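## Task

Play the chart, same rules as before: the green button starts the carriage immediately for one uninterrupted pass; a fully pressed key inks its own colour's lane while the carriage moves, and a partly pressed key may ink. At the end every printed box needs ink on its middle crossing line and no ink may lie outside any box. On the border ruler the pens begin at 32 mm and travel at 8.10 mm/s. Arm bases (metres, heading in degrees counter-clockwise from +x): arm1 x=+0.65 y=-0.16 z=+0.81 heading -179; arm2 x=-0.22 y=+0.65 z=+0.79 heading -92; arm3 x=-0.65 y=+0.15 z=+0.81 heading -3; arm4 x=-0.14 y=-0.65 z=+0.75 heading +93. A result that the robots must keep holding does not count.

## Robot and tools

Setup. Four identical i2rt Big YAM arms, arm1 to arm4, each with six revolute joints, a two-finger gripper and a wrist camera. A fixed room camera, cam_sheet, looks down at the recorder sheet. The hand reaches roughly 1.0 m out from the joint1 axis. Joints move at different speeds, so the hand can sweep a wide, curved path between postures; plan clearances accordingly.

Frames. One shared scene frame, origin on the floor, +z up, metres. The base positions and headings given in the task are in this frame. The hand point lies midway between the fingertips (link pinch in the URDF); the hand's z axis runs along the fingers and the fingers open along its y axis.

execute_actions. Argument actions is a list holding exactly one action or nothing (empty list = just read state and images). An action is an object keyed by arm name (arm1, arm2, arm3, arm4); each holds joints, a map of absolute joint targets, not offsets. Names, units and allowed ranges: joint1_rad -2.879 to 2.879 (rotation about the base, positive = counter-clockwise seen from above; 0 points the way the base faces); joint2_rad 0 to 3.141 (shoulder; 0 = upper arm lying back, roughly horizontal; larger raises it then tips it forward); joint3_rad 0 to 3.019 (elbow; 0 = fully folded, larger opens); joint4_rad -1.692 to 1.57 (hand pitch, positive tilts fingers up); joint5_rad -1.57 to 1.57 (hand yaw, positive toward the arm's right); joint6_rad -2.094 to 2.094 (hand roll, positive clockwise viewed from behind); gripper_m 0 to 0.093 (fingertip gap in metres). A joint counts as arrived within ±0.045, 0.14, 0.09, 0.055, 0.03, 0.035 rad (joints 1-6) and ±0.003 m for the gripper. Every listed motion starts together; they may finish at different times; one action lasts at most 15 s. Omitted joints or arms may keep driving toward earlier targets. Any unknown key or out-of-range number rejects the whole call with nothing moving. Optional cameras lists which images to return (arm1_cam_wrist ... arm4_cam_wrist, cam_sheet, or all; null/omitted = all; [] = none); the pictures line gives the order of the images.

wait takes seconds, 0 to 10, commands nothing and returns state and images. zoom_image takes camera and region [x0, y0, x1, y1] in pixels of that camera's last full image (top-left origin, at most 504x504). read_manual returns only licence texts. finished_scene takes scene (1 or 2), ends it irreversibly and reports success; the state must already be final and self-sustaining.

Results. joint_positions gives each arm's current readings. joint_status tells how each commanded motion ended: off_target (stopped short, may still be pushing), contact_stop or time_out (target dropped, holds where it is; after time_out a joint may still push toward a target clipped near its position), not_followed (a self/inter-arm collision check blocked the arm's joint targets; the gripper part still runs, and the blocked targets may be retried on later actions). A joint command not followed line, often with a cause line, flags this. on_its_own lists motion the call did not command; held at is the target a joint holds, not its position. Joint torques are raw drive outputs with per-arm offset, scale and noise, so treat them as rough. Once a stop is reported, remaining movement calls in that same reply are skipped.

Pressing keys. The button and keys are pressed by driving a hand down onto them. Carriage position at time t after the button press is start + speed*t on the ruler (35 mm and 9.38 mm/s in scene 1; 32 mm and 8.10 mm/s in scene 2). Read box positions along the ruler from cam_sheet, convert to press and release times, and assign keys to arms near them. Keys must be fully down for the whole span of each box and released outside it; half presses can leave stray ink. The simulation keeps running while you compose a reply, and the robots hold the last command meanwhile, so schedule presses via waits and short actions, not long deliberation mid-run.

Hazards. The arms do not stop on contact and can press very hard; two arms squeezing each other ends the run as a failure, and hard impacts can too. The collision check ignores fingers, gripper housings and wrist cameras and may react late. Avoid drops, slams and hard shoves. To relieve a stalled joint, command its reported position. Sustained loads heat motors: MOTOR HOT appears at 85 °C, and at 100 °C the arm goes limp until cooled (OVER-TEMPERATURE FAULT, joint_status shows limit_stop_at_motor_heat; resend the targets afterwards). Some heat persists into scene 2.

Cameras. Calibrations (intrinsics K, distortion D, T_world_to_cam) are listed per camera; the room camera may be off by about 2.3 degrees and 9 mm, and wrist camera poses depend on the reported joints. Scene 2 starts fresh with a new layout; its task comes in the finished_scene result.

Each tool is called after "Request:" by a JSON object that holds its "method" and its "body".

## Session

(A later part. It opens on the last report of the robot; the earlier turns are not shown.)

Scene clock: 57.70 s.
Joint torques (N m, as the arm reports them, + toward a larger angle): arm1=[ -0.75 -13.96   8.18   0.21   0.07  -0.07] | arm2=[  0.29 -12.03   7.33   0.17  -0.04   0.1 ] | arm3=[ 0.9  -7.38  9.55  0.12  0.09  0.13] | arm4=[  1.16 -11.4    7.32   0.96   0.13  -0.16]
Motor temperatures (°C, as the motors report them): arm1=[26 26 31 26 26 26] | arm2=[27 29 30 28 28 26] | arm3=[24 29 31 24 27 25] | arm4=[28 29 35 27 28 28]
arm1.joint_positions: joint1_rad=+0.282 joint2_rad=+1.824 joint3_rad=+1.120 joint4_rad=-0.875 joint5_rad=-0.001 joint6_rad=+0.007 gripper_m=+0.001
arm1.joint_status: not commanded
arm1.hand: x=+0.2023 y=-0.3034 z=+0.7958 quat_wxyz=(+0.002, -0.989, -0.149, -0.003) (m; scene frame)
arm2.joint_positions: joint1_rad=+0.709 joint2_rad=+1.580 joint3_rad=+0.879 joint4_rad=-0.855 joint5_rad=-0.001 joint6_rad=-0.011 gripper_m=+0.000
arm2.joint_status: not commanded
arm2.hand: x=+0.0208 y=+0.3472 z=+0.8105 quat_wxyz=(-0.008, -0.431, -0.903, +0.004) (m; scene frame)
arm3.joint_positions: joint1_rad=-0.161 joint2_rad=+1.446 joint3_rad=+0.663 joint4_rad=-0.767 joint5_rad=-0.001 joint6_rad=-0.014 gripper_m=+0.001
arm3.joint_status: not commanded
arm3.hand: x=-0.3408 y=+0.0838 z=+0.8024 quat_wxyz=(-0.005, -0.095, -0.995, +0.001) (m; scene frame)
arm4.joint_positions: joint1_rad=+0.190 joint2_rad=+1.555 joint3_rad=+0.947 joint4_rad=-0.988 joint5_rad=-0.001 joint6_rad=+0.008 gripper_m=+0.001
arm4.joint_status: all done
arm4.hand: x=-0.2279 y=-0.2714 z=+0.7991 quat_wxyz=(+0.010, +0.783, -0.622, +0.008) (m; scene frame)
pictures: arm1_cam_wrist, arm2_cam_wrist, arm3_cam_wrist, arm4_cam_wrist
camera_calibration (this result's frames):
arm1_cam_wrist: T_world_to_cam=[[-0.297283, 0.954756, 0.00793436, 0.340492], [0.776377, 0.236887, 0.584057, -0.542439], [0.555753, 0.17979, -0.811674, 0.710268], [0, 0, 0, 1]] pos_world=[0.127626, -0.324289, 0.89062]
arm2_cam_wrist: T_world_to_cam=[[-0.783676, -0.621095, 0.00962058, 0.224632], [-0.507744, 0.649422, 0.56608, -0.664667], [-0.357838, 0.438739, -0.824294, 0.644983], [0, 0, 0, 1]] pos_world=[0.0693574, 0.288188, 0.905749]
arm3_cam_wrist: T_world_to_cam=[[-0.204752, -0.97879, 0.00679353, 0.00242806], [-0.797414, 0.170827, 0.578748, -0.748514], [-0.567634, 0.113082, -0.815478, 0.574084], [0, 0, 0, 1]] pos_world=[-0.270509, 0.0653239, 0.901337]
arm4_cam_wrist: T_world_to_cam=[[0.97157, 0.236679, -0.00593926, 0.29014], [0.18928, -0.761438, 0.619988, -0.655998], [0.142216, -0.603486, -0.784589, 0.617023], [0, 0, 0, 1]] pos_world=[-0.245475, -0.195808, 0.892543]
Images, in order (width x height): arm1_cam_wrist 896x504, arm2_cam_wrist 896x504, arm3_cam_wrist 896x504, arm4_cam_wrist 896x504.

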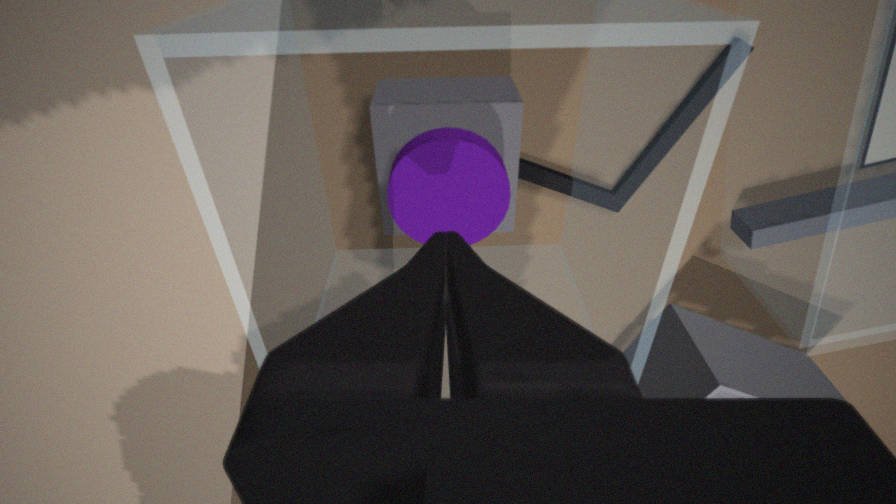

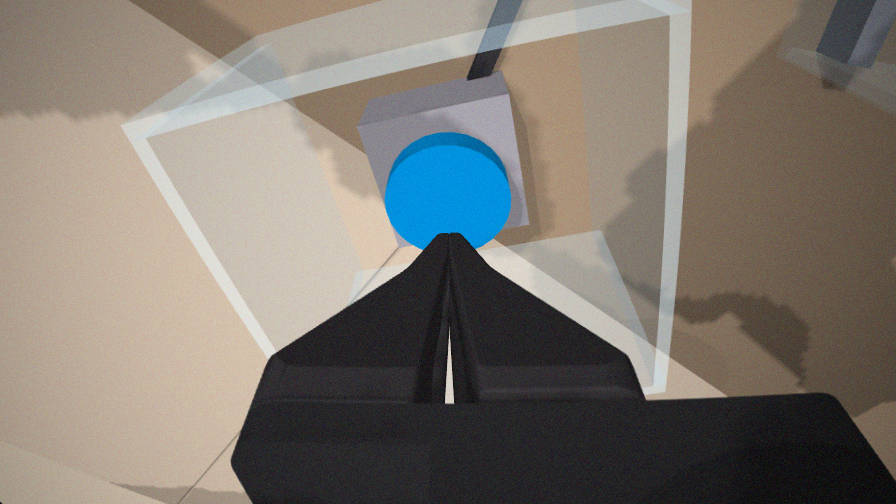

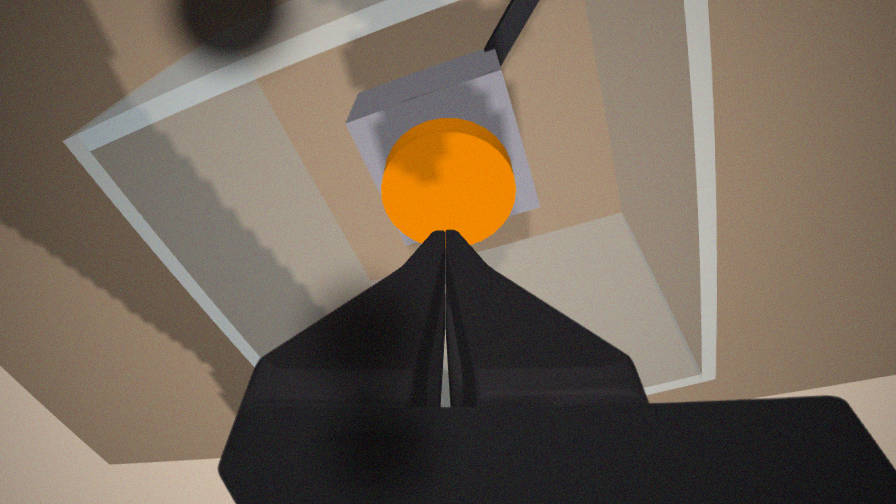

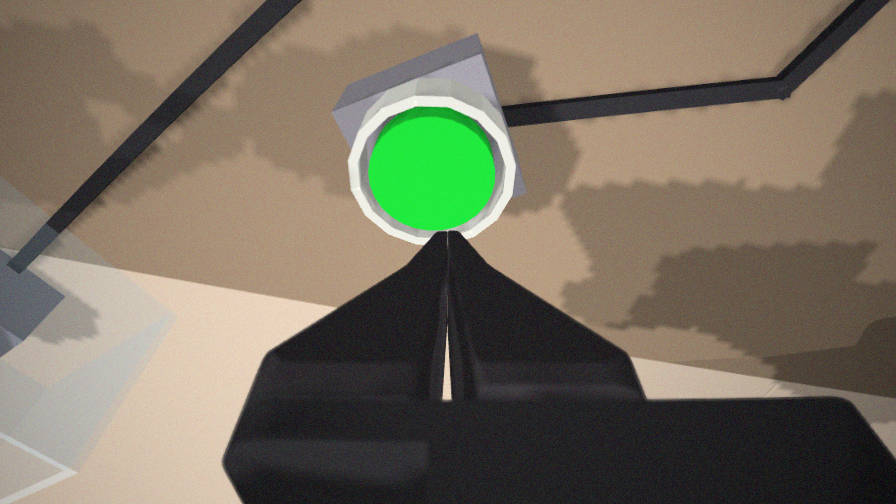

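Request:
{"method": "execute_actions", "body": {"actions": [{"arm4":{"joints":{"joint2_rad":1.68,"joint3_rad":0.905,"joint4_rad":-0.855}}}], "cameras": []}}

Request:
{"method": "execute_actions", "body": {"actions": [{"arm4":{"joints":{"joint2_rad":1.43,"joint3_rad":1.08,"joint4_rad":-1.2}}}], "cameras": []}}

Request:
{"method": "execute_actions", "body": {"actions": [{"arm4":{"joints":{"joint1_rad":0.84}}}], "cameras": []}}

Request:
{"method": "execute_actions", "body": {"actions": [{"arm4":{"joints":{"joint2_rad":1.545,"joint3_rad":0.96,"joint4_rad":-0.98}}}], "cameras": []}}

Request:
{"method": "wait", "body": {"seconds": 10}}

Request:
{"method": "wait", "body": {"seconds": 3.5}}

Request:
{"method": "execute_actions", "body": {"actions": [{"arm1":{"joints":{"joint2_rad":1.945,"joint3_rad":1.10,"joint4_rad":-0.80}},"arm2":{"joints":{"joint2_rad":1.72,"joint3_rad":0.86,"joint4_rad":-0.77}},"arm3":{"joints":{"joint2_rad":1.61,"joint3_rad":0.63,"joint4_rad":-0.67}},"arm4":{"joints":{"joint2_rad":1.68,"joint3_rad":0.905,"joint4_rad":-0.855}}}], "cameras": []}}

Request:
{"method": "wait", "body": {"seconds": 0.55}}

Request:
{"method": "execute_actions", "body": {"actions": [{"arm1":{"joints":{"joint2_rad":1.815,"joint3_rad":1.13,"joint4_rad":-0.885}},"arm2":{"joints":{"joint2_rad":1.575,"joint3_rad":0.90,"joint4_rad":-0.87}},"arm3":{"joints":{"joint2_rad":1.445,"joint3_rad":0.69,"joint4_rad":-0.78}},"arm4":{"joints":{"joint2_rad":1.53,"joint3_rad":0.96,"joint4_rad":-0.98}}}], "cameras": []}}

Request:
{"method": "wait", "body": {"seconds": 5}}

Request:
{"method": "zoom_image", "body": {"camera": "cam_sheet", "region": [330, 210, 490, 350]}}

Scene clock: 74.33 s.
Joint torques (N m, as the arm reports them, + toward a larger angle): arm1=[ -0.78 -13.98   8.18   0.21   0.07  -0.07] | arm2=[  0.29 -12.03   7.32   0.16  -0.04   0.1 ] | arm3=[ 1.24 -7.76  9.65  0.22  0.04  0.11] | arm4=[ 1.15 -7.16  4.8   1.5   0.12 -0.15]
Motor temperatures (°C, as the motors report them): arm1=[26 27 32 26 26 26] | arm2=[27 29 30 28 28 26] | arm3=[24 29 33 24 27 25] | arm4=[28 29 35 27 28 28]
arm1.joint_positions: joint1_rad=+0.282 joint2_rad=+1.824 joint3_rad=+1.120 joint4_rad=-0.875 joint5_rad=-0.001 joint6_rad=+0.007 gripper_m=+0.001
arm1.joint_status: not commanded
arm1.hand: x=+0.2023 y=-0.3034 z=+0.7958 quat_wxyz=(+0.002, -0.989, -0.149, -0.003) (m; scene frame)
arm2.joint_positions: joint1_rad=+0.709 joint2_rad=+1.580 joint3_rad=+0.879 joint4_rad=-0.855 joint5_rad=-0.001 joint6_rad=-0.011 gripper_m=+0.000
arm2.joint_status: not commanded
arm2.hand: x=+0.0208 y=+0.3472 z=+0.8105 quat_wxyz=(-0.008, -0.431, -0.903, +0.004) (m; scene frame)
arm3.joint_positions: joint1_rad=-0.161 joint2_rad=+1.446 joint3_rad=+0.663 joint4_rad=-0.767 joint5_rad=-0.001 joint6_rad=-0.014 gripper_m=+0.001
arm3.joint_status: not commanded
arm3.hand: x=-0.3408 y=+0.0838 z=+0.8024 quat_wxyz=(-0.005, -0.095, -0.995, +0.001) (m; scene frame)
arm4.joint_positions: joint1_rad=+0.190 joint2_rad=+1.626 joint3_rad=+0.922 joint4_rad=-0.876 joint5_rad=-0.001 joint6_rad=+0.008 gripper_m=+0.001
arm4.joint_status: all done
arm4.hand: x=-0.2299 y=-0.2635 z=+0.7644 quat_wxyz=(+0.005, +0.783, -0.622, +0.002) (m; scene frame)
pictures: none
No camera images: the call's "cameras" was empty. Leave "cameras" out to get every camera's image.

Scene clock: 75.53 s.
Joint torques (N m, as the arm reports them, + toward a larger angle): arm1=[ -0.76 -14.02   8.18   0.22   0.07  -0.07] | arm2=[  0.3  -12.01   7.32   0.17  -0.05   0.1 ] | arm3=[ 0.39 -7.7   9.76  0.22  0.07  0.11] | arm4=[ 1.16 -7.9   8.94  0.3   0.13 -0.16]
Motor temperatures (°C, as the motors report them): arm1=[26 27 32 26 26 26] | arm2=[27 29 30 28 28 26] | arm3=[24 29 33 24 27 25] | arm4=[28 29 35 27 28 28]
arm1.joint_positions: joint1_rad=+0.282 joint2_rad=+1.824 joint3_rad=+1.120 joint4_rad=-0.875 joint5_rad=-0.001 joint6_rad=+0.007 gripper_m=+0.001
arm1.joint_status: not commanded
arm1.hand: x=+0.2023 y=-0.3034 z=+0.7958 quat_wxyz=(+0.002, -0.989, -0.149, -0.003) (m; scene frame)
arm2.joint_positions: joint1_rad=+0.709 joint2_rad=+1.580 joint3_rad=+0.879 joint4_rad=-0.855 joint5_rad=-0.001 joint6_rad=-0.011 gripper_m=+0.000
arm2.joint_status: not commanded
arm2.hand: x=+0.0208 y=+0.3472 z=+0.8105 quat_wxyz=(-0.008, -0.431, -0.903, +0.004) (m; scene frame)
arm3.joint_positions: joint1_rad=-0.161 joint2_rad=+1.446 joint3_rad=+0.663 joint4_rad=-0.767 joint5_rad=-0.001 joint6_rad=-0.014 gripper_m=+0.001
arm3.joint_status: not commanded
arm3.hand: x=-0.3408 y=+0.0838 z=+0.8024 quat_wxyz=(-0.005, -0.095, -0.995, +0.001) (m; scene frame)
arm4.joint_positions: joint1_rad=+0.190 joint2_rad=+1.413 joint3_rad=+1.058 joint4_rad=-1.193 joint5_rad=-0.001 joint6_rad=+0.008 gripper_m=+0.001
arm4.joint_status: all done
arm4.hand: x=-0.2278 y=-0.2693 z=+0.8894 quat_wxyz=(-0.005, +0.783, -0.622, -0.011) (m; scene frame)
pictures: none
No camera images: the call's "cameras" was empty. Leave "cameras" out to get every camera's image.

Scene clock: 76.77 s.
Joint torques (N m, as the arm reports them, + toward a larger angle): arm1=[ -0.77 -14.01   8.18   0.22   0.07  -0.07] | arm2=[  0.3  -12.02   7.32   0.16  -0.04   0.1 ] | arm3=[ 1.05 -6.97  9.7   0.31 -0.02  0.1 ] | arm4=[ 0.85 -8.44  8.91  0.33  0.13 -0.14]
Motor temperatures (°C, as the motors report them): arm1=[26 27 32 26 26 26] | arm2=[27 29 31 28 28 26] | arm3=[24 29 33 24 27 25] | arm4=[28 29 35 27 28 28]
arm1.joint_positions: joint1_rad=+0.282 joint2_rad=+1.824 joint3_rad=+1.120 joint4_rad=-0.875 joint5_rad=-0.001 joint6_rad=+0.007 gripper_m=+0.001
arm1.joint_status: not commanded
arm1.hand: x=+0.2023 y=-0.3034 z=+0.7958 quat_wxyz=(+0.002, -0.989, -0.149, -0.003) (m; scene frame)
arm2.joint_positions: joint1_rad=+0.709 joint2_rad=+1.580 joint3_rad=+0.879 joint4_rad=-0.855 joint5_rad=-0.001 joint6_rad=-0.011 gripper_m=+0.000
arm2.joint_status: not commanded
arm2.hand: x=+0.0208 y=+0.3472 z=+0.8105 quat_wxyz=(-0.008, -0.431, -0.903, +0.004) (m; scene frame)
arm3.joint_positions: joint1_rad=-0.161 joint2_rad=+1.446 joint3_rad=+0.663 joint4_rad=-0.767 joint5_rad=-0.001 joint6_rad=-0.014 gripper_m=+0.001
arm3.joint_status: not commanded
arm3.hand: x=-0.3408 y=+0.0838 z=+0.8024 quat_wxyz=(-0.005, -0.095, -0.995, +0.001) (m; scene frame)
arm4.joint_positions: joint1_rad=+0.842 joint2_rad=+1.413 joint3_rad=+1.058 joint4_rad=-1.193 joint5_rad=-0.001 joint6_rad=+0.008 gripper_m=+0.001
arm4.joint_status: all done
arm4.hand: x=-0.4414 y=-0.4033 z=+0.8906 quat_wxyz=(-0.002, +0.941, -0.339, -0.013) (m; scene frame)
pictures: none
No camera images: the call's "cameras" was empty. Leave "cameras" out to get every camera's image.

Scene clock: 77.73 s.
Joint torques (N m, as the arm reports them, + toward a larger angle): arm1=[ -0.77 -13.98   8.18   0.2    0.07  -0.07] | arm2=[  0.28 -12.08   7.32   0.16  -0.05   0.1 ] | arm3=[ 1.31 -6.9   9.67  0.19  0.08  0.1 ] | arm4=[  0.66 -11.62   7.38   0.93   0.12  -0.14]
Motor temperatures (°C, as the motors report them): arm1=[26 27 32 26 26 26] | arm2=[27 29 31 28 28 26] | arm3=[24 29 33 24 27 25] | arm4=[28 29 35 27 28 28]
arm1.joint_positions: joint1_rad=+0.282 joint2_rad=+1.824 joint3_rad=+1.120 joint4_rad=-0.875 joint5_rad=-0.001 joint6_rad=+0.007 gripper_m=+0.001
arm1.joint_status: not commanded
arm1.hand: x=+0.2023 y=-0.3034 z=+0.7958 quat_wxyz=(+0.002, -0.989, -0.149, -0.003) (m; scene frame)
arm2.joint_positions: joint1_rad=+0.709 joint2_rad=+1.580 joint3_rad=+0.879 joint4_rad=-0.855 joint5_rad=-0.001 joint6_rad=-0.011 gripper_m=+0.000
arm2.joint_status: not commanded
arm2.hand: x=+0.0208 y=+0.3472 z=+0.8104 quat_wxyz=(-0.008, -0.431, -0.903, +0.004) (m; scene frame)
arm3.joint_positions: joint1_rad=-0.161 joint2_rad=+1.446 joint3_rad=+0.663 joint4_rad=-0.767 joint5_rad=-0.001 joint6_rad=-0.014 gripper_m=+0.001
arm3.joint_status: not commanded
arm3.hand: x=-0.3408 y=+0.0838 z=+0.8024 quat_wxyz=(-0.005, -0.095, -0.995, +0.001) (m; scene frame)
arm4.joint_positions: joint1_rad=+0.842 joint2_rad=+1.555 joint3_rad=+0.947 joint4_rad=-0.988 joint5_rad=-0.001 joint6_rad=+0.008 gripper_m=+0.001
arm4.joint_status: all done
arm4.hand: x=-0.4404 y=-0.4047 z=+0.8003 quat_wxyz=(+0.006, +0.941, -0.339, +0.009) (m; scene frame)
pictures: none
No camera images: the call's "cameras" was empty. Leave "cameras" out to get every camera's image.

Scene clock: 87.73 s.
Joint torques (N m, as the arm reports them, + toward a larger angle): arm1=[ -0.76 -14.     8.17   0.22   0.07  -0.07] | arm2=[  0.27 -12.04   7.31   0.16  -0.04   0.1 ] | arm3=[ 0.37 -7.73  9.6   0.17  0.05  0.08] | arm4=[  0.67 -11.47   7.35   0.9    0.13  -0.15]
Motor temperatures (°C, as the motors report them): arm1=[26 27 32 26 26 26] | arm2=[27 30 31 28 28 26] | arm3=[24 29 33 24 27 25] | arm4=[28 29 35 27 28 28]
arm1.joint_positions: joint1_rad=+0.282 joint2_rad=+1.824 joint3_rad=+1.120 joint4_rad=-0.875 joint5_rad=-0.001 joint6_rad=+0.007 gripper_m=+0.001
arm1.joint_status: not commanded
arm1.hand: x=+0.2023 y=-0.3034 z=+0.7958 quat_wxyz=(+0.002, -0.989, -0.149, -0.003) (m; scene frame)
arm2.joint_positions: joint1_rad=+0.709 joint2_rad=+1.580 joint3_rad=+0.879 joint4_rad=-0.855 joint5_rad=-0.001 joint6_rad=-0.011 gripper_m=+0.000
arm2.joint_status: not commanded
arm2.hand: x=+0.0208 y=+0.3472 z=+0.8104 quat_wxyz=(-0.008, -0.431, -0.903, +0.004) (m; scene frame)
arm3.joint_positions: joint1_rad=-0.161 joint2_rad=+1.446 joint3_rad=+0.663 joint4_rad=-0.767 joint5_rad=-0.001 joint6_rad=-0.014 gripper_m=+0.001
arm3.joint_status: not commanded
arm3.hand: x=-0.3408 y=+0.0838 z=+0.8024 quat_wxyz=(-0.005, -0.095, -0.995, +0.001) (m; scene frame)
arm4.joint_positions: joint1_rad=+0.842 joint2_rad=+1.555 joint3_rad=+0.947 joint4_rad=-0.988 joint5_rad=-0.001 joint6_rad=+0.008 gripper_m=+0.001
arm4.joint_status: all done
arm4.hand: x=-0.4404 y=-0.4047 z=+0.8003 quat_wxyz=(+0.006, +0.941, -0.339, +0.009) (m; scene frame)
wait: 10.00 s; at rest by 0.27 s
pictures: arm1_cam_wrist, arm2_cam_wrist, arm3_cam_wrist, arm4_cam_wrist, cam_sheet
camera_calibration (this result's frames):
arm1_cam_wrist: T_world_to_cam=[[-0.297283, 0.954756, 0.00793436, 0.340492], [0.776377, 0.236887, 0.584057, -0.542439], [0.555753, 0.17979, -0.811674, 0.710268], [0, 0, 0, 1]] pos_world=[0.127626, -0.324289, 0.89062]
arm2_cam_wrist: T_world_to_cam=[[-0.783674, -0.621098, 0.00962051, 0.224635], [-0.50761, 0.649253, 0.566395, -0.664822], [-0.358033, 0.438985, -0.824078, 0.644587], [0, 0, 0, 1]] pos_world=[0.0693531, 0.288194, 0.90558]
arm3_cam_wrist: T_world_to_cam=[[-0.204752, -0.97879, 0.00679353, 0.00242806], [-0.797414, 0.170827, 0.578748, -0.748514], [-0.567634, 0.113082, -0.815478, 0.574084], [0, 0, 0, 1]] pos_world=[-0.270509, 0.0653239, 0.901337]
arm4_cam_wrist: T_world_to_cam=[[0.628106, 0.778115, -0.00440399, 0.594747], [0.613903, -0.492057, 0.617255, -0.419812], [0.478128, -0.390405, -0.786751, 0.803658], [0, 0, 0, 1]] pos_world=[-0.500093, -0.355601, 0.894029]
Images, in order (width x height): arm1_cam_wrist 896x504, arm2_cam_wrist 896x504, arm3_cam_wrist 896x504, arm4_cam_wrist 896x504, cam_sheet 896x504.

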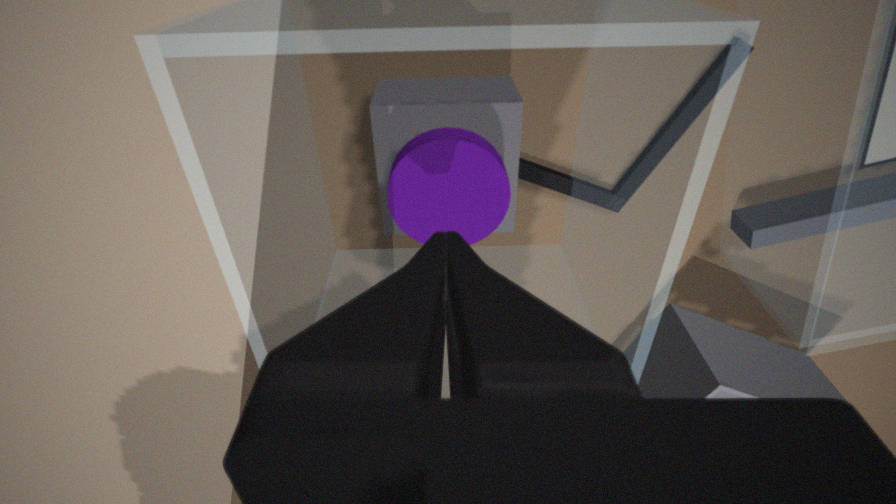

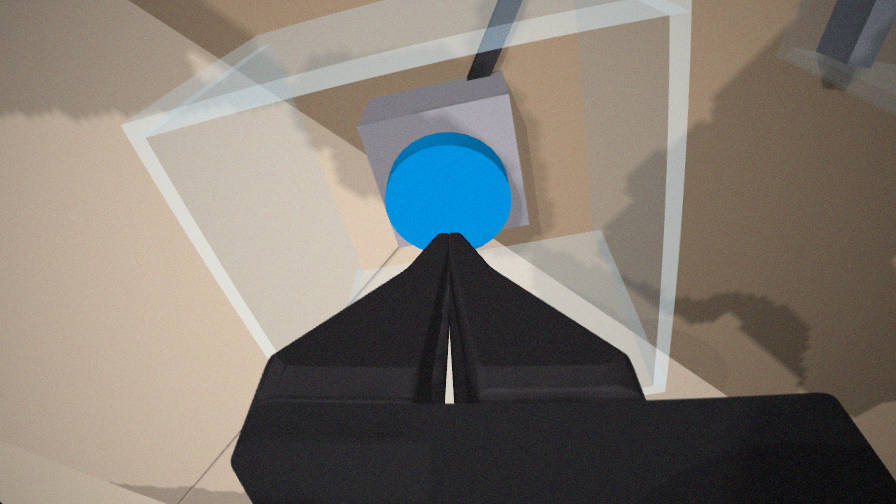

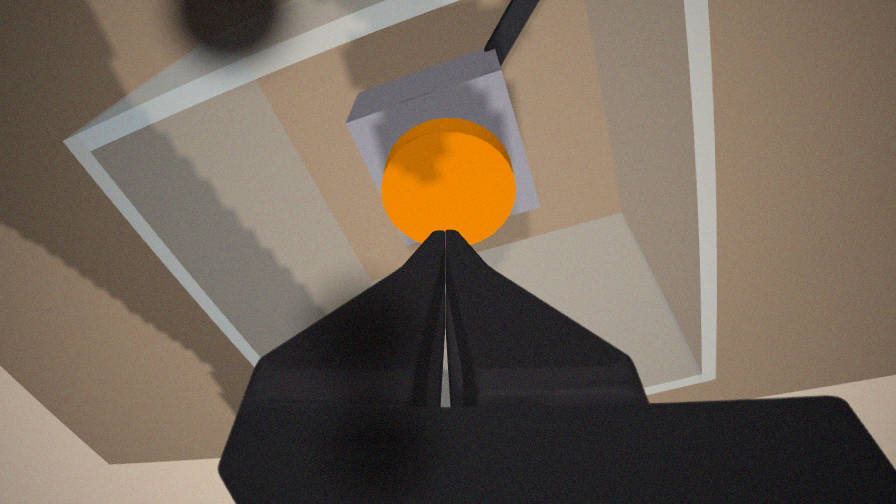

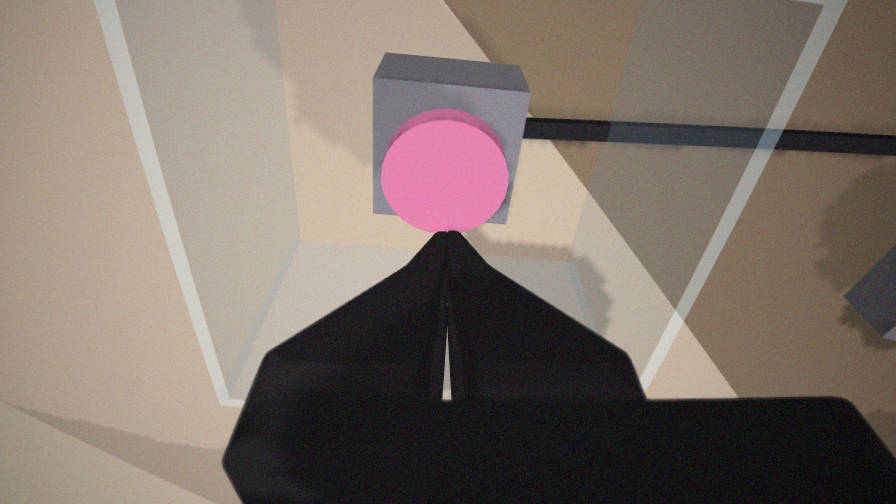

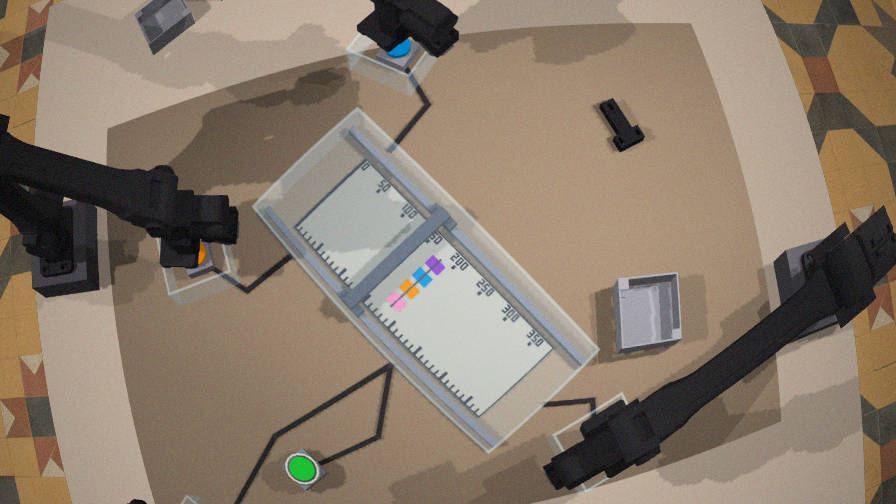

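Scene clock: 91.23 s.
Joint torques (N m, as the arm reports them, + toward a larger angle): arm1=[ -0.74 -13.99   8.17   0.21   0.07  -0.07] | arm2=[  0.28 -12.03   7.33   0.16  -0.04   0.1 ] | arm3=[ 1.29 -7.38  9.66  0.07  0.04  0.11] | arm4=[  0.73 -11.43   7.3    0.96   0.13  -0.15]
Motor temperatures (°C, as the motors report them): arm1=[26 27 32 26 26 26] | arm2=[27 30 31 28 28 26] | arm3=[24 29 33 24 27 25] | arm4=[28 29 35 27 28 28]
arm1.joint_positions: joint1_rad=+0.282 joint2_rad=+1.824 joint3_rad=+1.120 joint4_rad=-0.875 joint5_rad=-0.001 joint6_rad=+0.007 gripper_m=+0.001
arm1.joint_status: not commanded
arm1.hand: x=+0.2023 y=-0.3034 z=+0.7958 quat_wxyz=(+0.002, -0.989, -0.149, -0.003) (m; scene frame)
arm2.joint_positions: joint1_rad=+0.709 joint2_rad=+1.580 joint3_rad=+0.879 joint4_rad=-0.855 joint5_rad=-0.001 joint6_rad=-0.011 gripper_m=+0.000
arm2.joint_status: not commanded
arm2.hand: x=+0.0208 y=+0.3472 z=+0.8104 quat_wxyz=(-0.008, -0.431, -0.903, +0.004) (m; scene frame)
arm3.joint_positions: joint1_rad=-0.161 joint2_rad=+1.446 joint3_rad=+0.663 joint4_rad=-0.767 joint5_rad=-0.001 joint6_rad=-0.014 gripper_m=+0.001
arm3.joint_status: not commanded
arm3.hand: x=-0.3408 y=+0.0838 z=+0.8024 quat_wxyz=(-0.005, -0.095, -0.995, +0.001) (m; scene frame)
arm4.joint_positions: joint1_rad=+0.842 joint2_rad=+1.555 joint3_rad=+0.947 joint4_rad=-0.988 joint5_rad=-0.001 joint6_rad=+0.008 gripper_m=+0.001
arm4.joint_status: all done
arm4.hand: x=-0.4404 y=-0.4047 z=+0.8003 quat_wxyz=(+0.006, +0.941, -0.339, +0.009) (m; scene frame)
wait: 3.50 s; at rest by 0.27 s
pictures: arm1_cam_wrist, arm2_cam_wrist, arm3_cam_wrist, arm4_cam_wrist, cam_sheet
camera_calibration (this result's frames):
arm1_cam_wrist: T_world_to_cam=[[-0.297283, 0.954756, 0.00793436, 0.340492], [0.776377, 0.236887, 0.584057, -0.542439], [0.555753, 0.17979, -0.811674, 0.710268], [0, 0, 0, 1]] pos_world=[0.127626, -0.324289, 0.89062]
arm2_cam_wrist: T_world_to_cam=[[-0.783674, -0.621098, 0.00962051, 0.224635], [-0.50761, 0.649253, 0.566395, -0.664822], [-0.358033, 0.438985, -0.824078, 0.644587], [0, 0, 0, 1]] pos_world=[0.0693531, 0.288194, 0.90558]
arm3_cam_wrist: T_world_to_cam=[[-0.204752, -0.97879, 0.00679353, 0.00242806], [-0.797414, 0.170827, 0.578748, -0.748514], [-0.567634, 0.113082, -0.815478, 0.574084], [0, 0, 0, 1]] pos_world=[-0.270509, 0.0653239, 0.901337]
arm4_cam_wrist: T_world_to_cam=[[0.628106, 0.778115, -0.00440399, 0.594747], [0.613903, -0.492057, 0.617255, -0.419812], [0.478128, -0.390405, -0.786751, 0.803658], [0, 0, 0, 1]] pos_world=[-0.500093, -0.355601, 0.894029]
Images, in order (width x height): arm1_cam_wrist 896x504, arm2_cam_wrist 896x504, arm3_cam_wrist 896x504, arm4_cam_wrist 896x504, cam_sheet 896x504.

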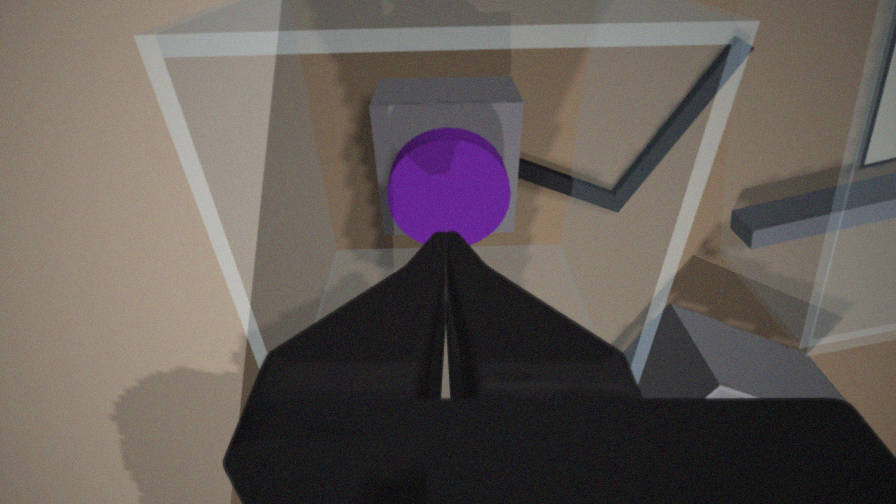

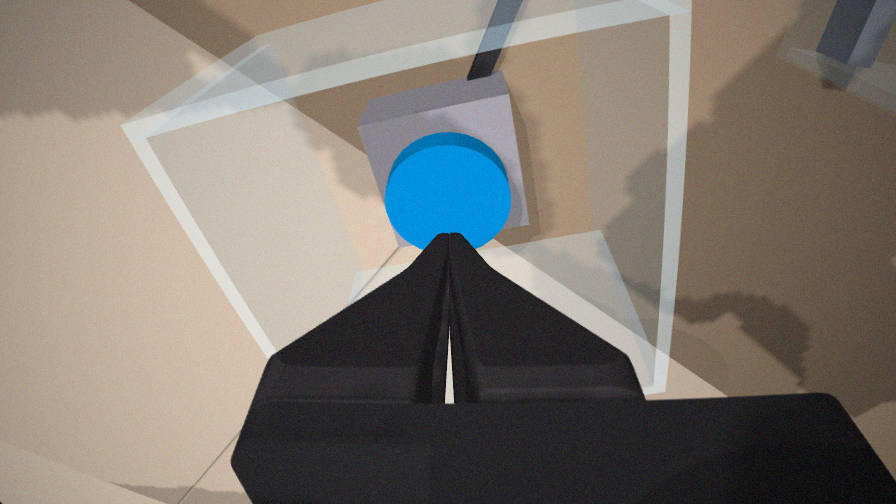

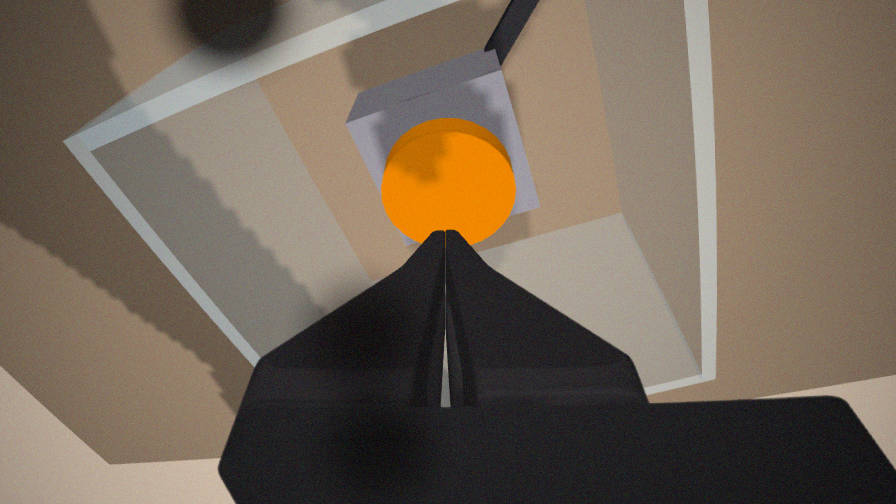

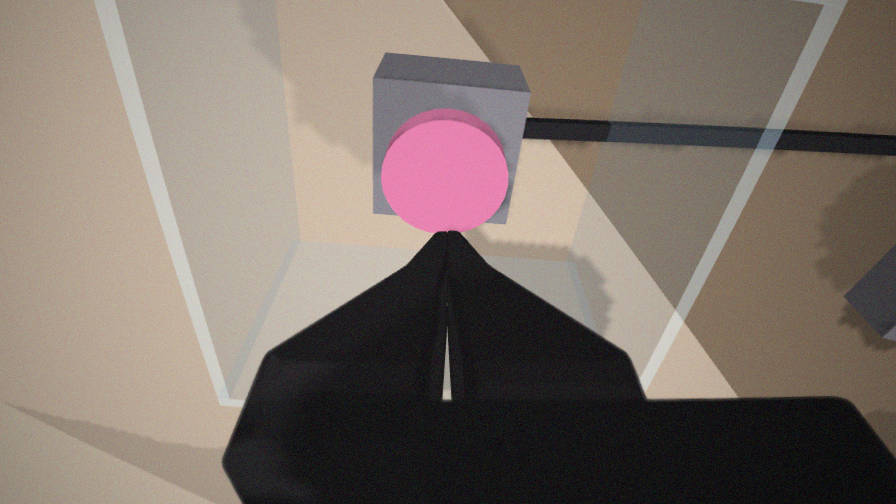

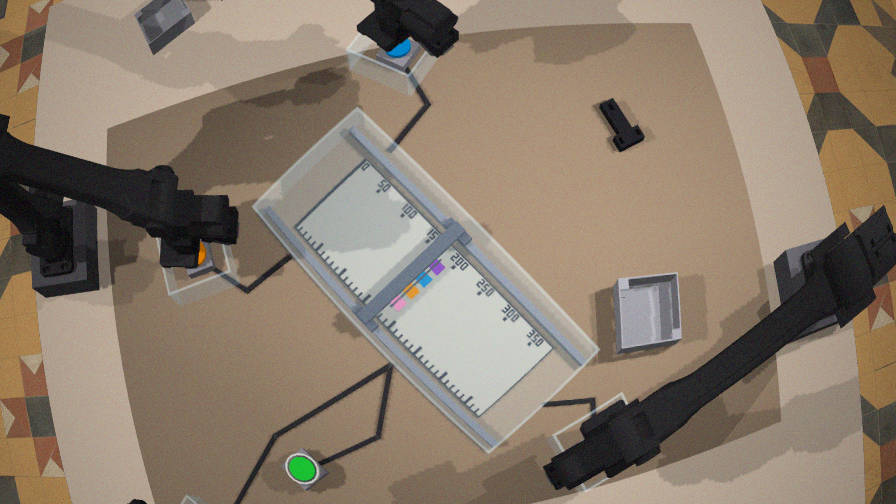

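Scene clock: 92.03 s.
Joint torques (N m, as the arm reports them, + toward a larger angle): arm1=[-0.79 -9.63  5.27  0.96  0.08 -0.07] | arm2=[ 0.26 -7.69  3.97  1.92 -0.05  0.1 ] | arm3=[ 1.53 -1.9   4.21  1.82  0.09  0.1 ] | arm4=[ 0.69 -7.06  4.79  1.53  0.13 -0.14]
Motor temperatures (°C, as the motors report them): arm1=[26 27 32 26 26 26] | arm2=[27 30 31 28 28 26] | arm3=[24 29 33 24 27 25] | arm4=[28 29 35 27 28 28]
arm1.joint_positions: joint1_rad=+0.282 joint2_rad=+1.892 joint3_rad=+1.120 joint4_rad=-0.808 joint5_rad=-0.001 joint6_rad=+0.007 gripper_m=+0.001
arm1.joint_status: all done
arm1.hand: x=+0.1968 y=-0.3050 z=+0.7648 quat_wxyz=(+0.002, -0.989, -0.149, -0.004) (m; scene frame)
arm2.joint_positions: joint1_rad=+0.709 joint2_rad=+1.665 joint3_rad=+0.878 joint4_rad=-0.794 joint5_rad=-0.001 joint6_rad=-0.011 gripper_m=+0.000
arm2.joint_status: all done
arm2.hand: x=+0.0232 y=+0.3442 z=+0.7791 quat_wxyz=(+0.003, -0.431, -0.903, -0.002) (m; scene frame)
arm3.joint_positions: joint1_rad=-0.161 joint2_rad=+1.539 joint3_rad=+0.656 joint4_rad=-0.698 joint5_rad=-0.001 joint6_rad=-0.013 gripper_m=+0.001
arm3.joint_status: all done
arm3.hand: x=-0.3415 y=+0.0839 z=+0.7732 quat_wxyz=(+0.010, -0.096, -0.995, +0.000) (m; scene frame)
arm4.joint_positions: joint1_rad=+0.842 joint2_rad=+1.623 joint3_rad=+0.923 joint4_rad=-0.878 joint5_rad=-0.001 joint6_rad=+0.008 gripper_m=+0.001
arm4.joint_status: all done
arm4.hand: x=-0.4470 y=-0.3994 z=+0.7669 quat_wxyz=(+0.003, +0.941, -0.339, +0.001) (m; scene frame)
pictures: none
No camera images: the call's "cameras" was empty. Leave "cameras" out to get every camera's image.

Scene clock: 92.60 s.
Joint torques (N m, as the arm reports them, + toward a larger angle): arm1=[-0.79 -9.7   5.27  0.94  0.07 -0.07] | arm2=[ 0.3  -7.67  3.97  1.92 -0.04  0.1 ] | arm3=[ 0.95 -1.83  4.28  1.66  0.07  0.1 ] | arm4=[ 0.76 -6.99  4.81  1.57  0.13 -0.16]
Motor temperatures (°C, as the motors report them): arm1=[26 27 32 26 26 26] | arm2=[27 30 31 28 28 26] | arm3=[24 29 33 24 27 25] | arm4=[28 29 35 27 28 28]
arm1.joint_positions: joint1_rad=+0.282 joint2_rad=+1.892 joint3_rad=+1.120 joint4_rad=-0.808 joint5_rad=-0.001 joint6_rad=+0.007 gripper_m=+0.001
arm1.joint_status: all done
arm1.hand: x=+0.1968 y=-0.3050 z=+0.7648 quat_wxyz=(+0.002, -0.989, -0.149, -0.004) (m; scene frame)
arm2.joint_positions: joint1_rad=+0.709 joint2_rad=+1.665 joint3_rad=+0.878 joint4_rad=-0.794 joint5_rad=-0.001 joint6_rad=-0.011 gripper_m=+0.000
arm2.joint_status: all done
arm2.hand: x=+0.0232 y=+0.3442 z=+0.7791 quat_wxyz=(+0.003, -0.431, -0.903, -0.002) (m; scene frame)
arm3.joint_positions: joint1_rad=-0.161 joint2_rad=+1.539 joint3_rad=+0.656 joint4_rad=-0.698 joint5_rad=-0.001 joint6_rad=-0.013 gripper_m=+0.001
arm3.joint_status: all done
arm3.hand: x=-0.3415 y=+0.0839 z=+0.7732 quat_wxyz=(+0.010, -0.096, -0.995, +0.000) (m; scene frame)
arm4.joint_positions: joint1_rad=+0.842 joint2_rad=+1.623 joint3_rad=+0.923 joint4_rad=-0.878 joint5_rad=-0.001 joint6_rad=+0.008 gripper_m=+0.001
arm4.joint_status: all done
arm4.hand: x=-0.4470 y=-0.3994 z=+0.7669 quat_wxyz=(+0.003, +0.941, -0.339, +0.001) (m; scene frame)
wait: 0.57 s; at rest by 0.27 s
pictures: arm1_cam_wrist, arm2_cam_wrist, arm3_cam_wrist, arm4_cam_wrist, cam_sheet
camera_calibration (this result's frames):
arm1_cam_wrist: T_world_to_cam=[[-0.297287, 0.954755, 0.00793895, 0.340623], [0.77574, 0.236682, 0.584986, -0.52032], [0.556639, 0.180067, -0.811005, 0.687787], [0, 0, 0, 1]] pos_world=[0.122047, -0.325909, 0.859474]
arm2_cam_wrist: T_world_to_cam=[[-0.783537, -0.62127, 0.00961324, 0.224977], [-0.498862, 0.63823, 0.586344, -0.655897], [-0.370414, 0.454627, -0.810005, 0.604883], [0, 0, 0, 1]] pos_world=[0.0731333, 0.283389, 0.872377]
arm3_cam_wrist: T_world_to_cam=[[-0.205, -0.978738, 0.00684521, 0.00241776], [-0.779448, 0.16748, 0.603665, -0.745067], [-0.591977, 0.118416, -0.797208, 0.527051], [0, 0, 0, 1]] pos_world=[-0.268243, 0.0647389, 0.869924]
arm4_cam_wrist: T_world_to_cam=[[0.628102, 0.778119, -0.00433295, 0.594645], [0.621995, -0.498716, 0.603659, -0.381163], [0.467558, -0.381854, -0.797231, 0.789372], [0, 0, 0, 1]] pos_world=[-0.505493, -0.351371, 0.861981]
Images, in order (width x height): arm1_cam_wrist 896x504, arm2_cam_wrist 896x504, arm3_cam_wrist 896x504, arm4_cam_wrist 896x504, cam_sheet 896x504.

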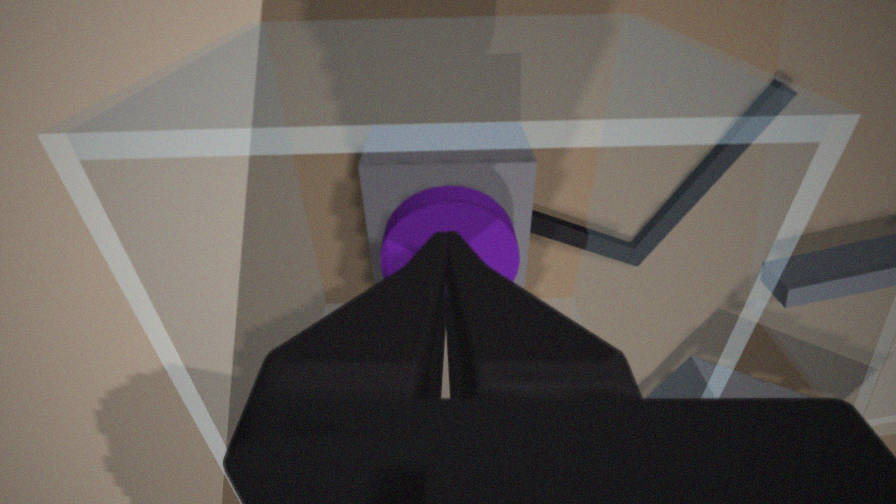

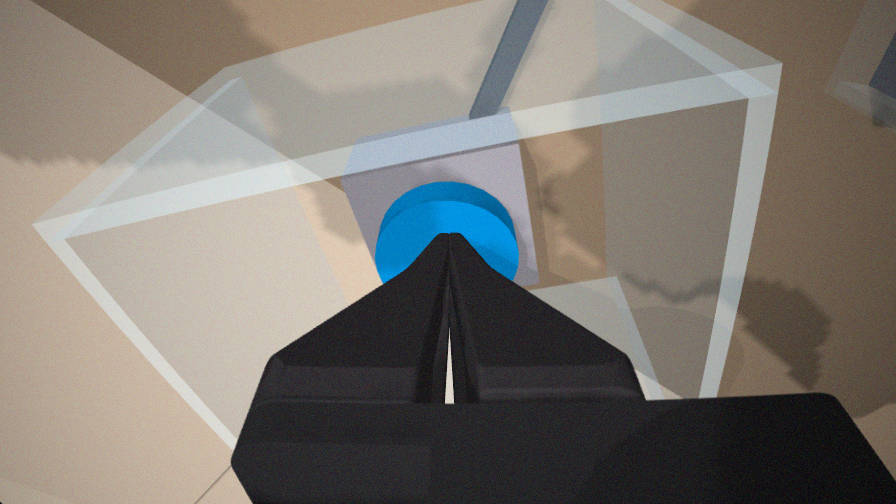

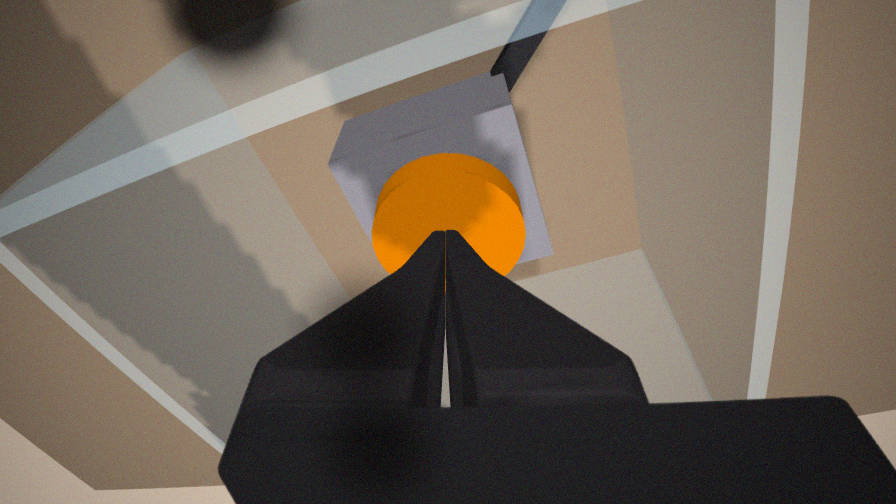

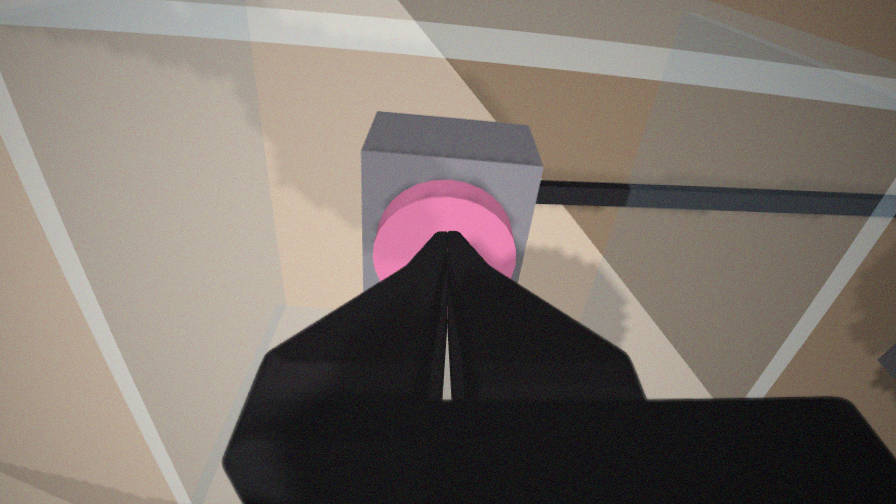

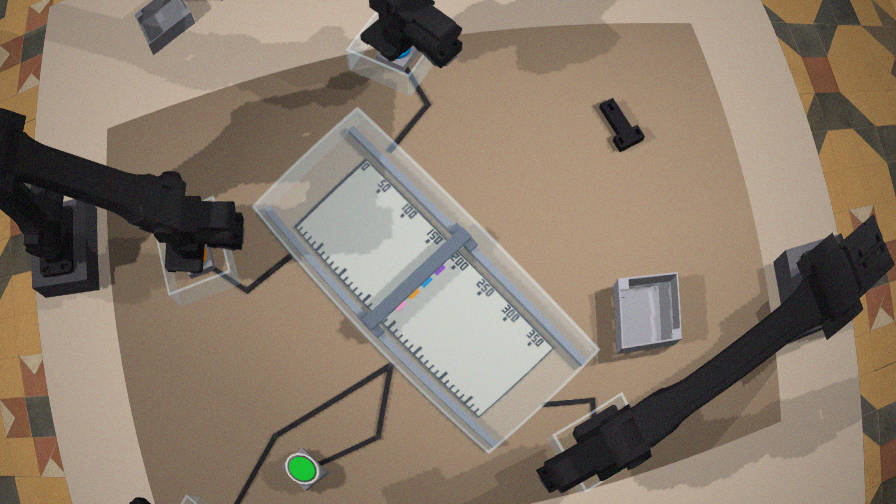

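Scene clock: 93.57 s.
Joint torques (N m, as the arm reports them, + toward a larger angle): arm1=[ -0.81 -13.63   8.25   0.15   0.07  -0.07] | arm2=[  0.27 -11.99   7.22   0.13  -0.04   0.1 ] | arm3=[ 0.8  -6.75  9.22  0.24  0.09  0.14] | arm4=[  0.79 -10.18   8.56   0.38   0.13  -0.15]
Motor temperatures (°C, as the motors report them): arm1=[26 27 32 26 26 26] | arm2=[27 30 31 28 28 26] | arm3=[24 29 33 24 27 25] | arm4=[28 29 35 27 28 28]
arm1.joint_positions: joint1_rad=+0.282 joint2_rad=+1.824 joint3_rad=+1.120 joint4_rad=-0.875 joint5_rad=-0.001 joint6_rad=+0.007 gripper_m=+0.001
arm1.joint_status: all done
arm1.hand: x=+0.2023 y=-0.3034 z=+0.7958 quat_wxyz=(+0.002, -0.989, -0.149, -0.003) (m; scene frame)
arm2.joint_positions: joint1_rad=+0.709 joint2_rad=+1.579 joint3_rad=+0.880 joint4_rad=-0.855 joint5_rad=-0.001 joint6_rad=-0.011 gripper_m=+0.000
arm2.joint_status: all done
arm2.hand: x=+0.0214 y=+0.3465 z=+0.8111 quat_wxyz=(-0.009, -0.431, -0.903, +0.004) (m; scene frame)
arm3.joint_positions: joint1_rad=-0.161 joint2_rad=+1.446 joint3_rad=+0.667 joint4_rad=-0.767 joint5_rad=-0.001 joint6_rad=-0.013 gripper_m=+0.001
arm3.joint_status: all done
arm3.hand: x=-0.3388 y=+0.0834 z=+0.8035 quat_wxyz=(-0.007, -0.095, -0.995, +0.002) (m; scene frame)
arm4.joint_positions: joint1_rad=+0.842 joint2_rad=+1.527 joint3_rad=+0.932 joint4_rad=-0.973 joint5_rad=-0.001 joint6_rad=+0.008 gripper_m=+0.001
arm4.joint_status: all done
arm4.hand: x=-0.4392 y=-0.4055 z=+0.8056 quat_wxyz=(+0.001, +0.941, -0.339, -0.003) (m; scene frame)
pictures: none
No camera images: the call's "cameras" was empty. Leave "cameras" out to get every camera's image.

Scene clock: 98.57 s.
Joint torques (N m, as the arm reports them, + toward a larger angle): arm1=[ -0.79 -14.01   8.2    0.21   0.07  -0.07] | arm2=[  0.27 -12.01   7.22   0.15  -0.05   0.1 ] | arm3=[ 1.02 -7.14  9.33  0.07  0.04  0.14] | arm4=[  0.6  -10.11   8.55   0.35   0.13  -0.16]
Motor temperatures (°C, as the motors report them): arm1=[26 27 32 25 26 26] | arm2=[27 30 31 28 28 26] | arm3=[24 29 33 24 27 25] | arm4=[28 29 36 27 28 28]
arm1.joint_positions: joint1_rad=+0.282 joint2_rad=+1.824 joint3_rad=+1.120 joint4_rad=-0.875 joint5_rad=-0.001 joint6_rad=+0.007 gripper_m=+0.001
arm1.joint_status: all done
arm1.hand: x=+0.2023 y=-0.3034 z=+0.7958 quat_wxyz=(+0.002, -0.989, -0.149, -0.003) (m; scene frame)
arm2.joint_positions: joint1_rad=+0.709 joint2_rad=+1.579 joint3_rad=+0.880 joint4_rad=-0.855 joint5_rad=-0.001 joint6_rad=-0.011 gripper_m=+0.000
arm2.joint_status: all done
arm2.hand: x=+0.0214 y=+0.3465 z=+0.8111 quat_wxyz=(-0.009, -0.431, -0.903, +0.004) (m; scene frame)
arm3.joint_positions: joint1_rad=-0.161 joint2_rad=+1.446 joint3_rad=+0.667 joint4_rad=-0.767 joint5_rad=-0.001 joint6_rad=-0.013 gripper_m=+0.001
arm3.joint_status: all done
arm3.hand: x=-0.3388 y=+0.0834 z=+0.8035 quat_wxyz=(-0.007, -0.095, -0.995, +0.002) (m; scene frame)
arm4.joint_positions: joint1_rad=+0.842 joint2_rad=+1.527 joint3_rad=+0.932 joint4_rad=-0.973 joint5_rad=-0.001 joint6_rad=+0.008 gripper_m=+0.001
arm4.joint_status: all done
arm4.hand: x=-0.4392 y=-0.4055 z=+0.8056 quat_wxyz=(+0.001, +0.941, -0.339, -0.003) (m; scene frame)
wait: 5.00 s; at rest by 0.27 s
pictures: arm1_cam_wrist, arm2_cam_wrist, arm3_cam_wrist, arm4_cam_wrist, cam_sheet
camera_calibration (this result's frames):
arm1_cam_wrist: T_world_to_cam=[[-0.297283, 0.954756, 0.00793436, 0.340492], [0.776377, 0.236887, 0.584057, -0.542439], [0.555753, 0.17979, -0.811674, 0.710268], [0, 0, 0, 1]] pos_world=[0.127626, -0.324289, 0.89062]
arm2_cam_wrist: T_world_to_cam=[[-0.783689, -0.621079, 0.00962098, 0.224621], [-0.508548, 0.650435, 0.564192, -0.663076], [-0.356666, 0.437258, -0.825588, 0.647513], [0, 0, 0, 1]] pos_world=[0.0697726, 0.287665, 0.90652]
arm3_cam_wrist: T_world_to_cam=[[-0.205142, -0.978709, 0.00678163, 0.00229689], [-0.799722, 0.171612, 0.575321, -0.745621], [-0.564235, 0.112599, -0.8179, 0.57933], [0, 0, 0, 1]] pos_world=[-0.26894, 0.0649734, 0.90279]
arm4_cam_wrist: T_world_to_cam=[[0.628099, 0.778121, -0.00429345, 0.594666], [0.626413, -0.502352, 0.596029, -0.405798], [0.461626, -0.377055, -0.802952, 0.818204], [0, 0, 0, 1]] pos_world=[-0.497016, -0.358068, 0.901399]
Images, in order (width x height): arm1_cam_wrist 896x504, arm2_cam_wrist 896x504, arm3_cam_wrist 896x504, arm4_cam_wrist 896x504, cam_sheet 896x504.

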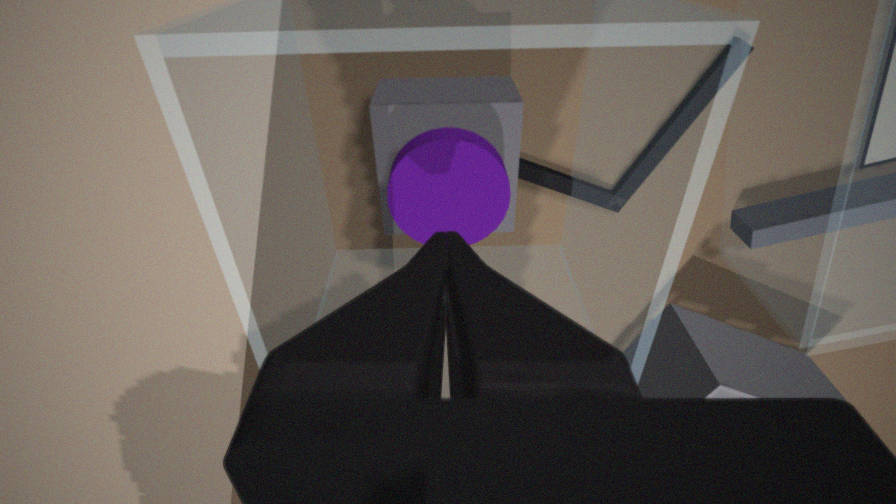

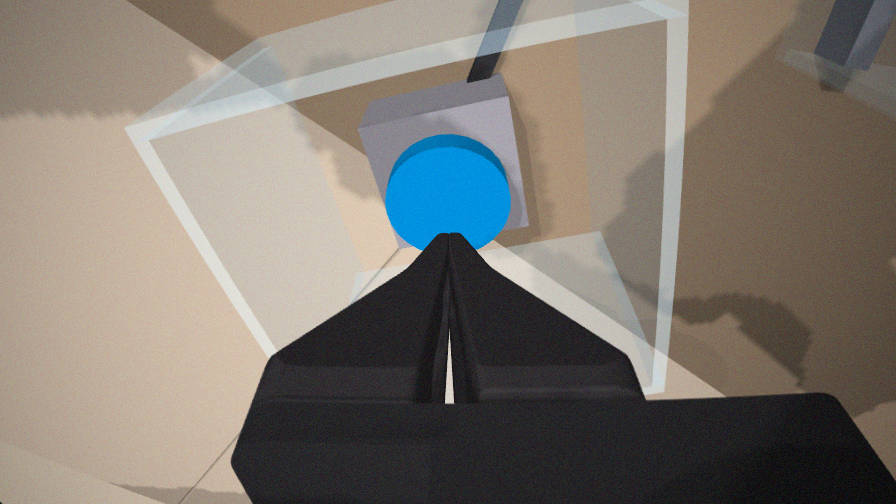

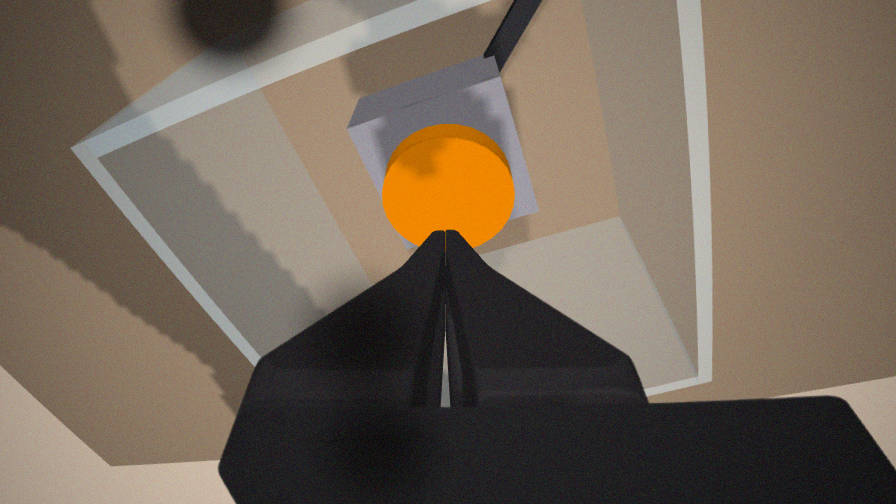

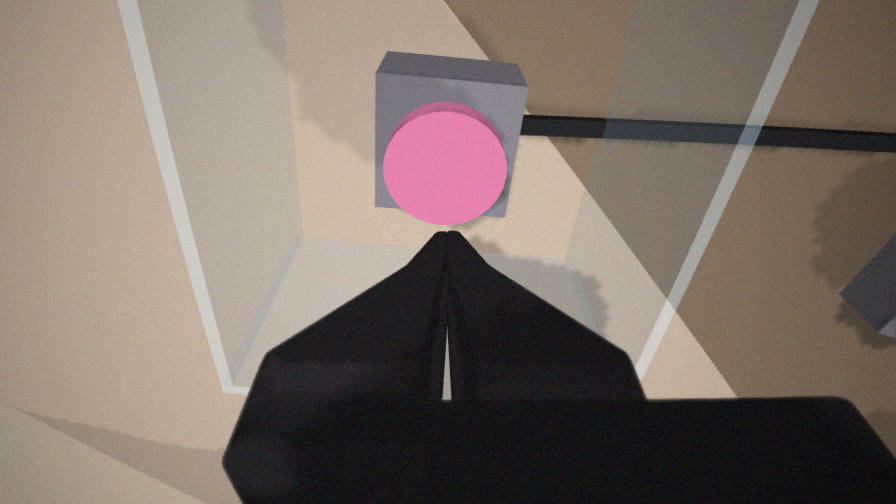

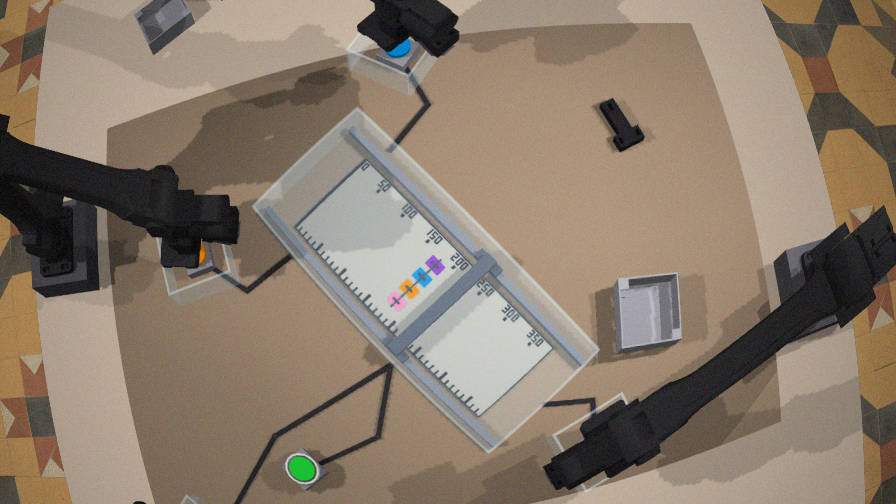

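Region (330, 210, 490, 350) of cam_sheet's 896x504 image, scaled by 3.150, with more detail than that image has; it fills the top 441 rows of this view, and the rest is white.

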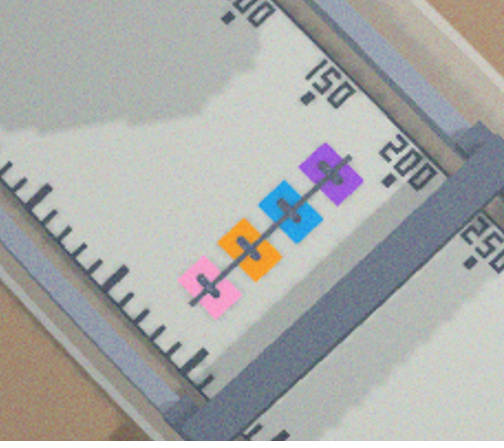

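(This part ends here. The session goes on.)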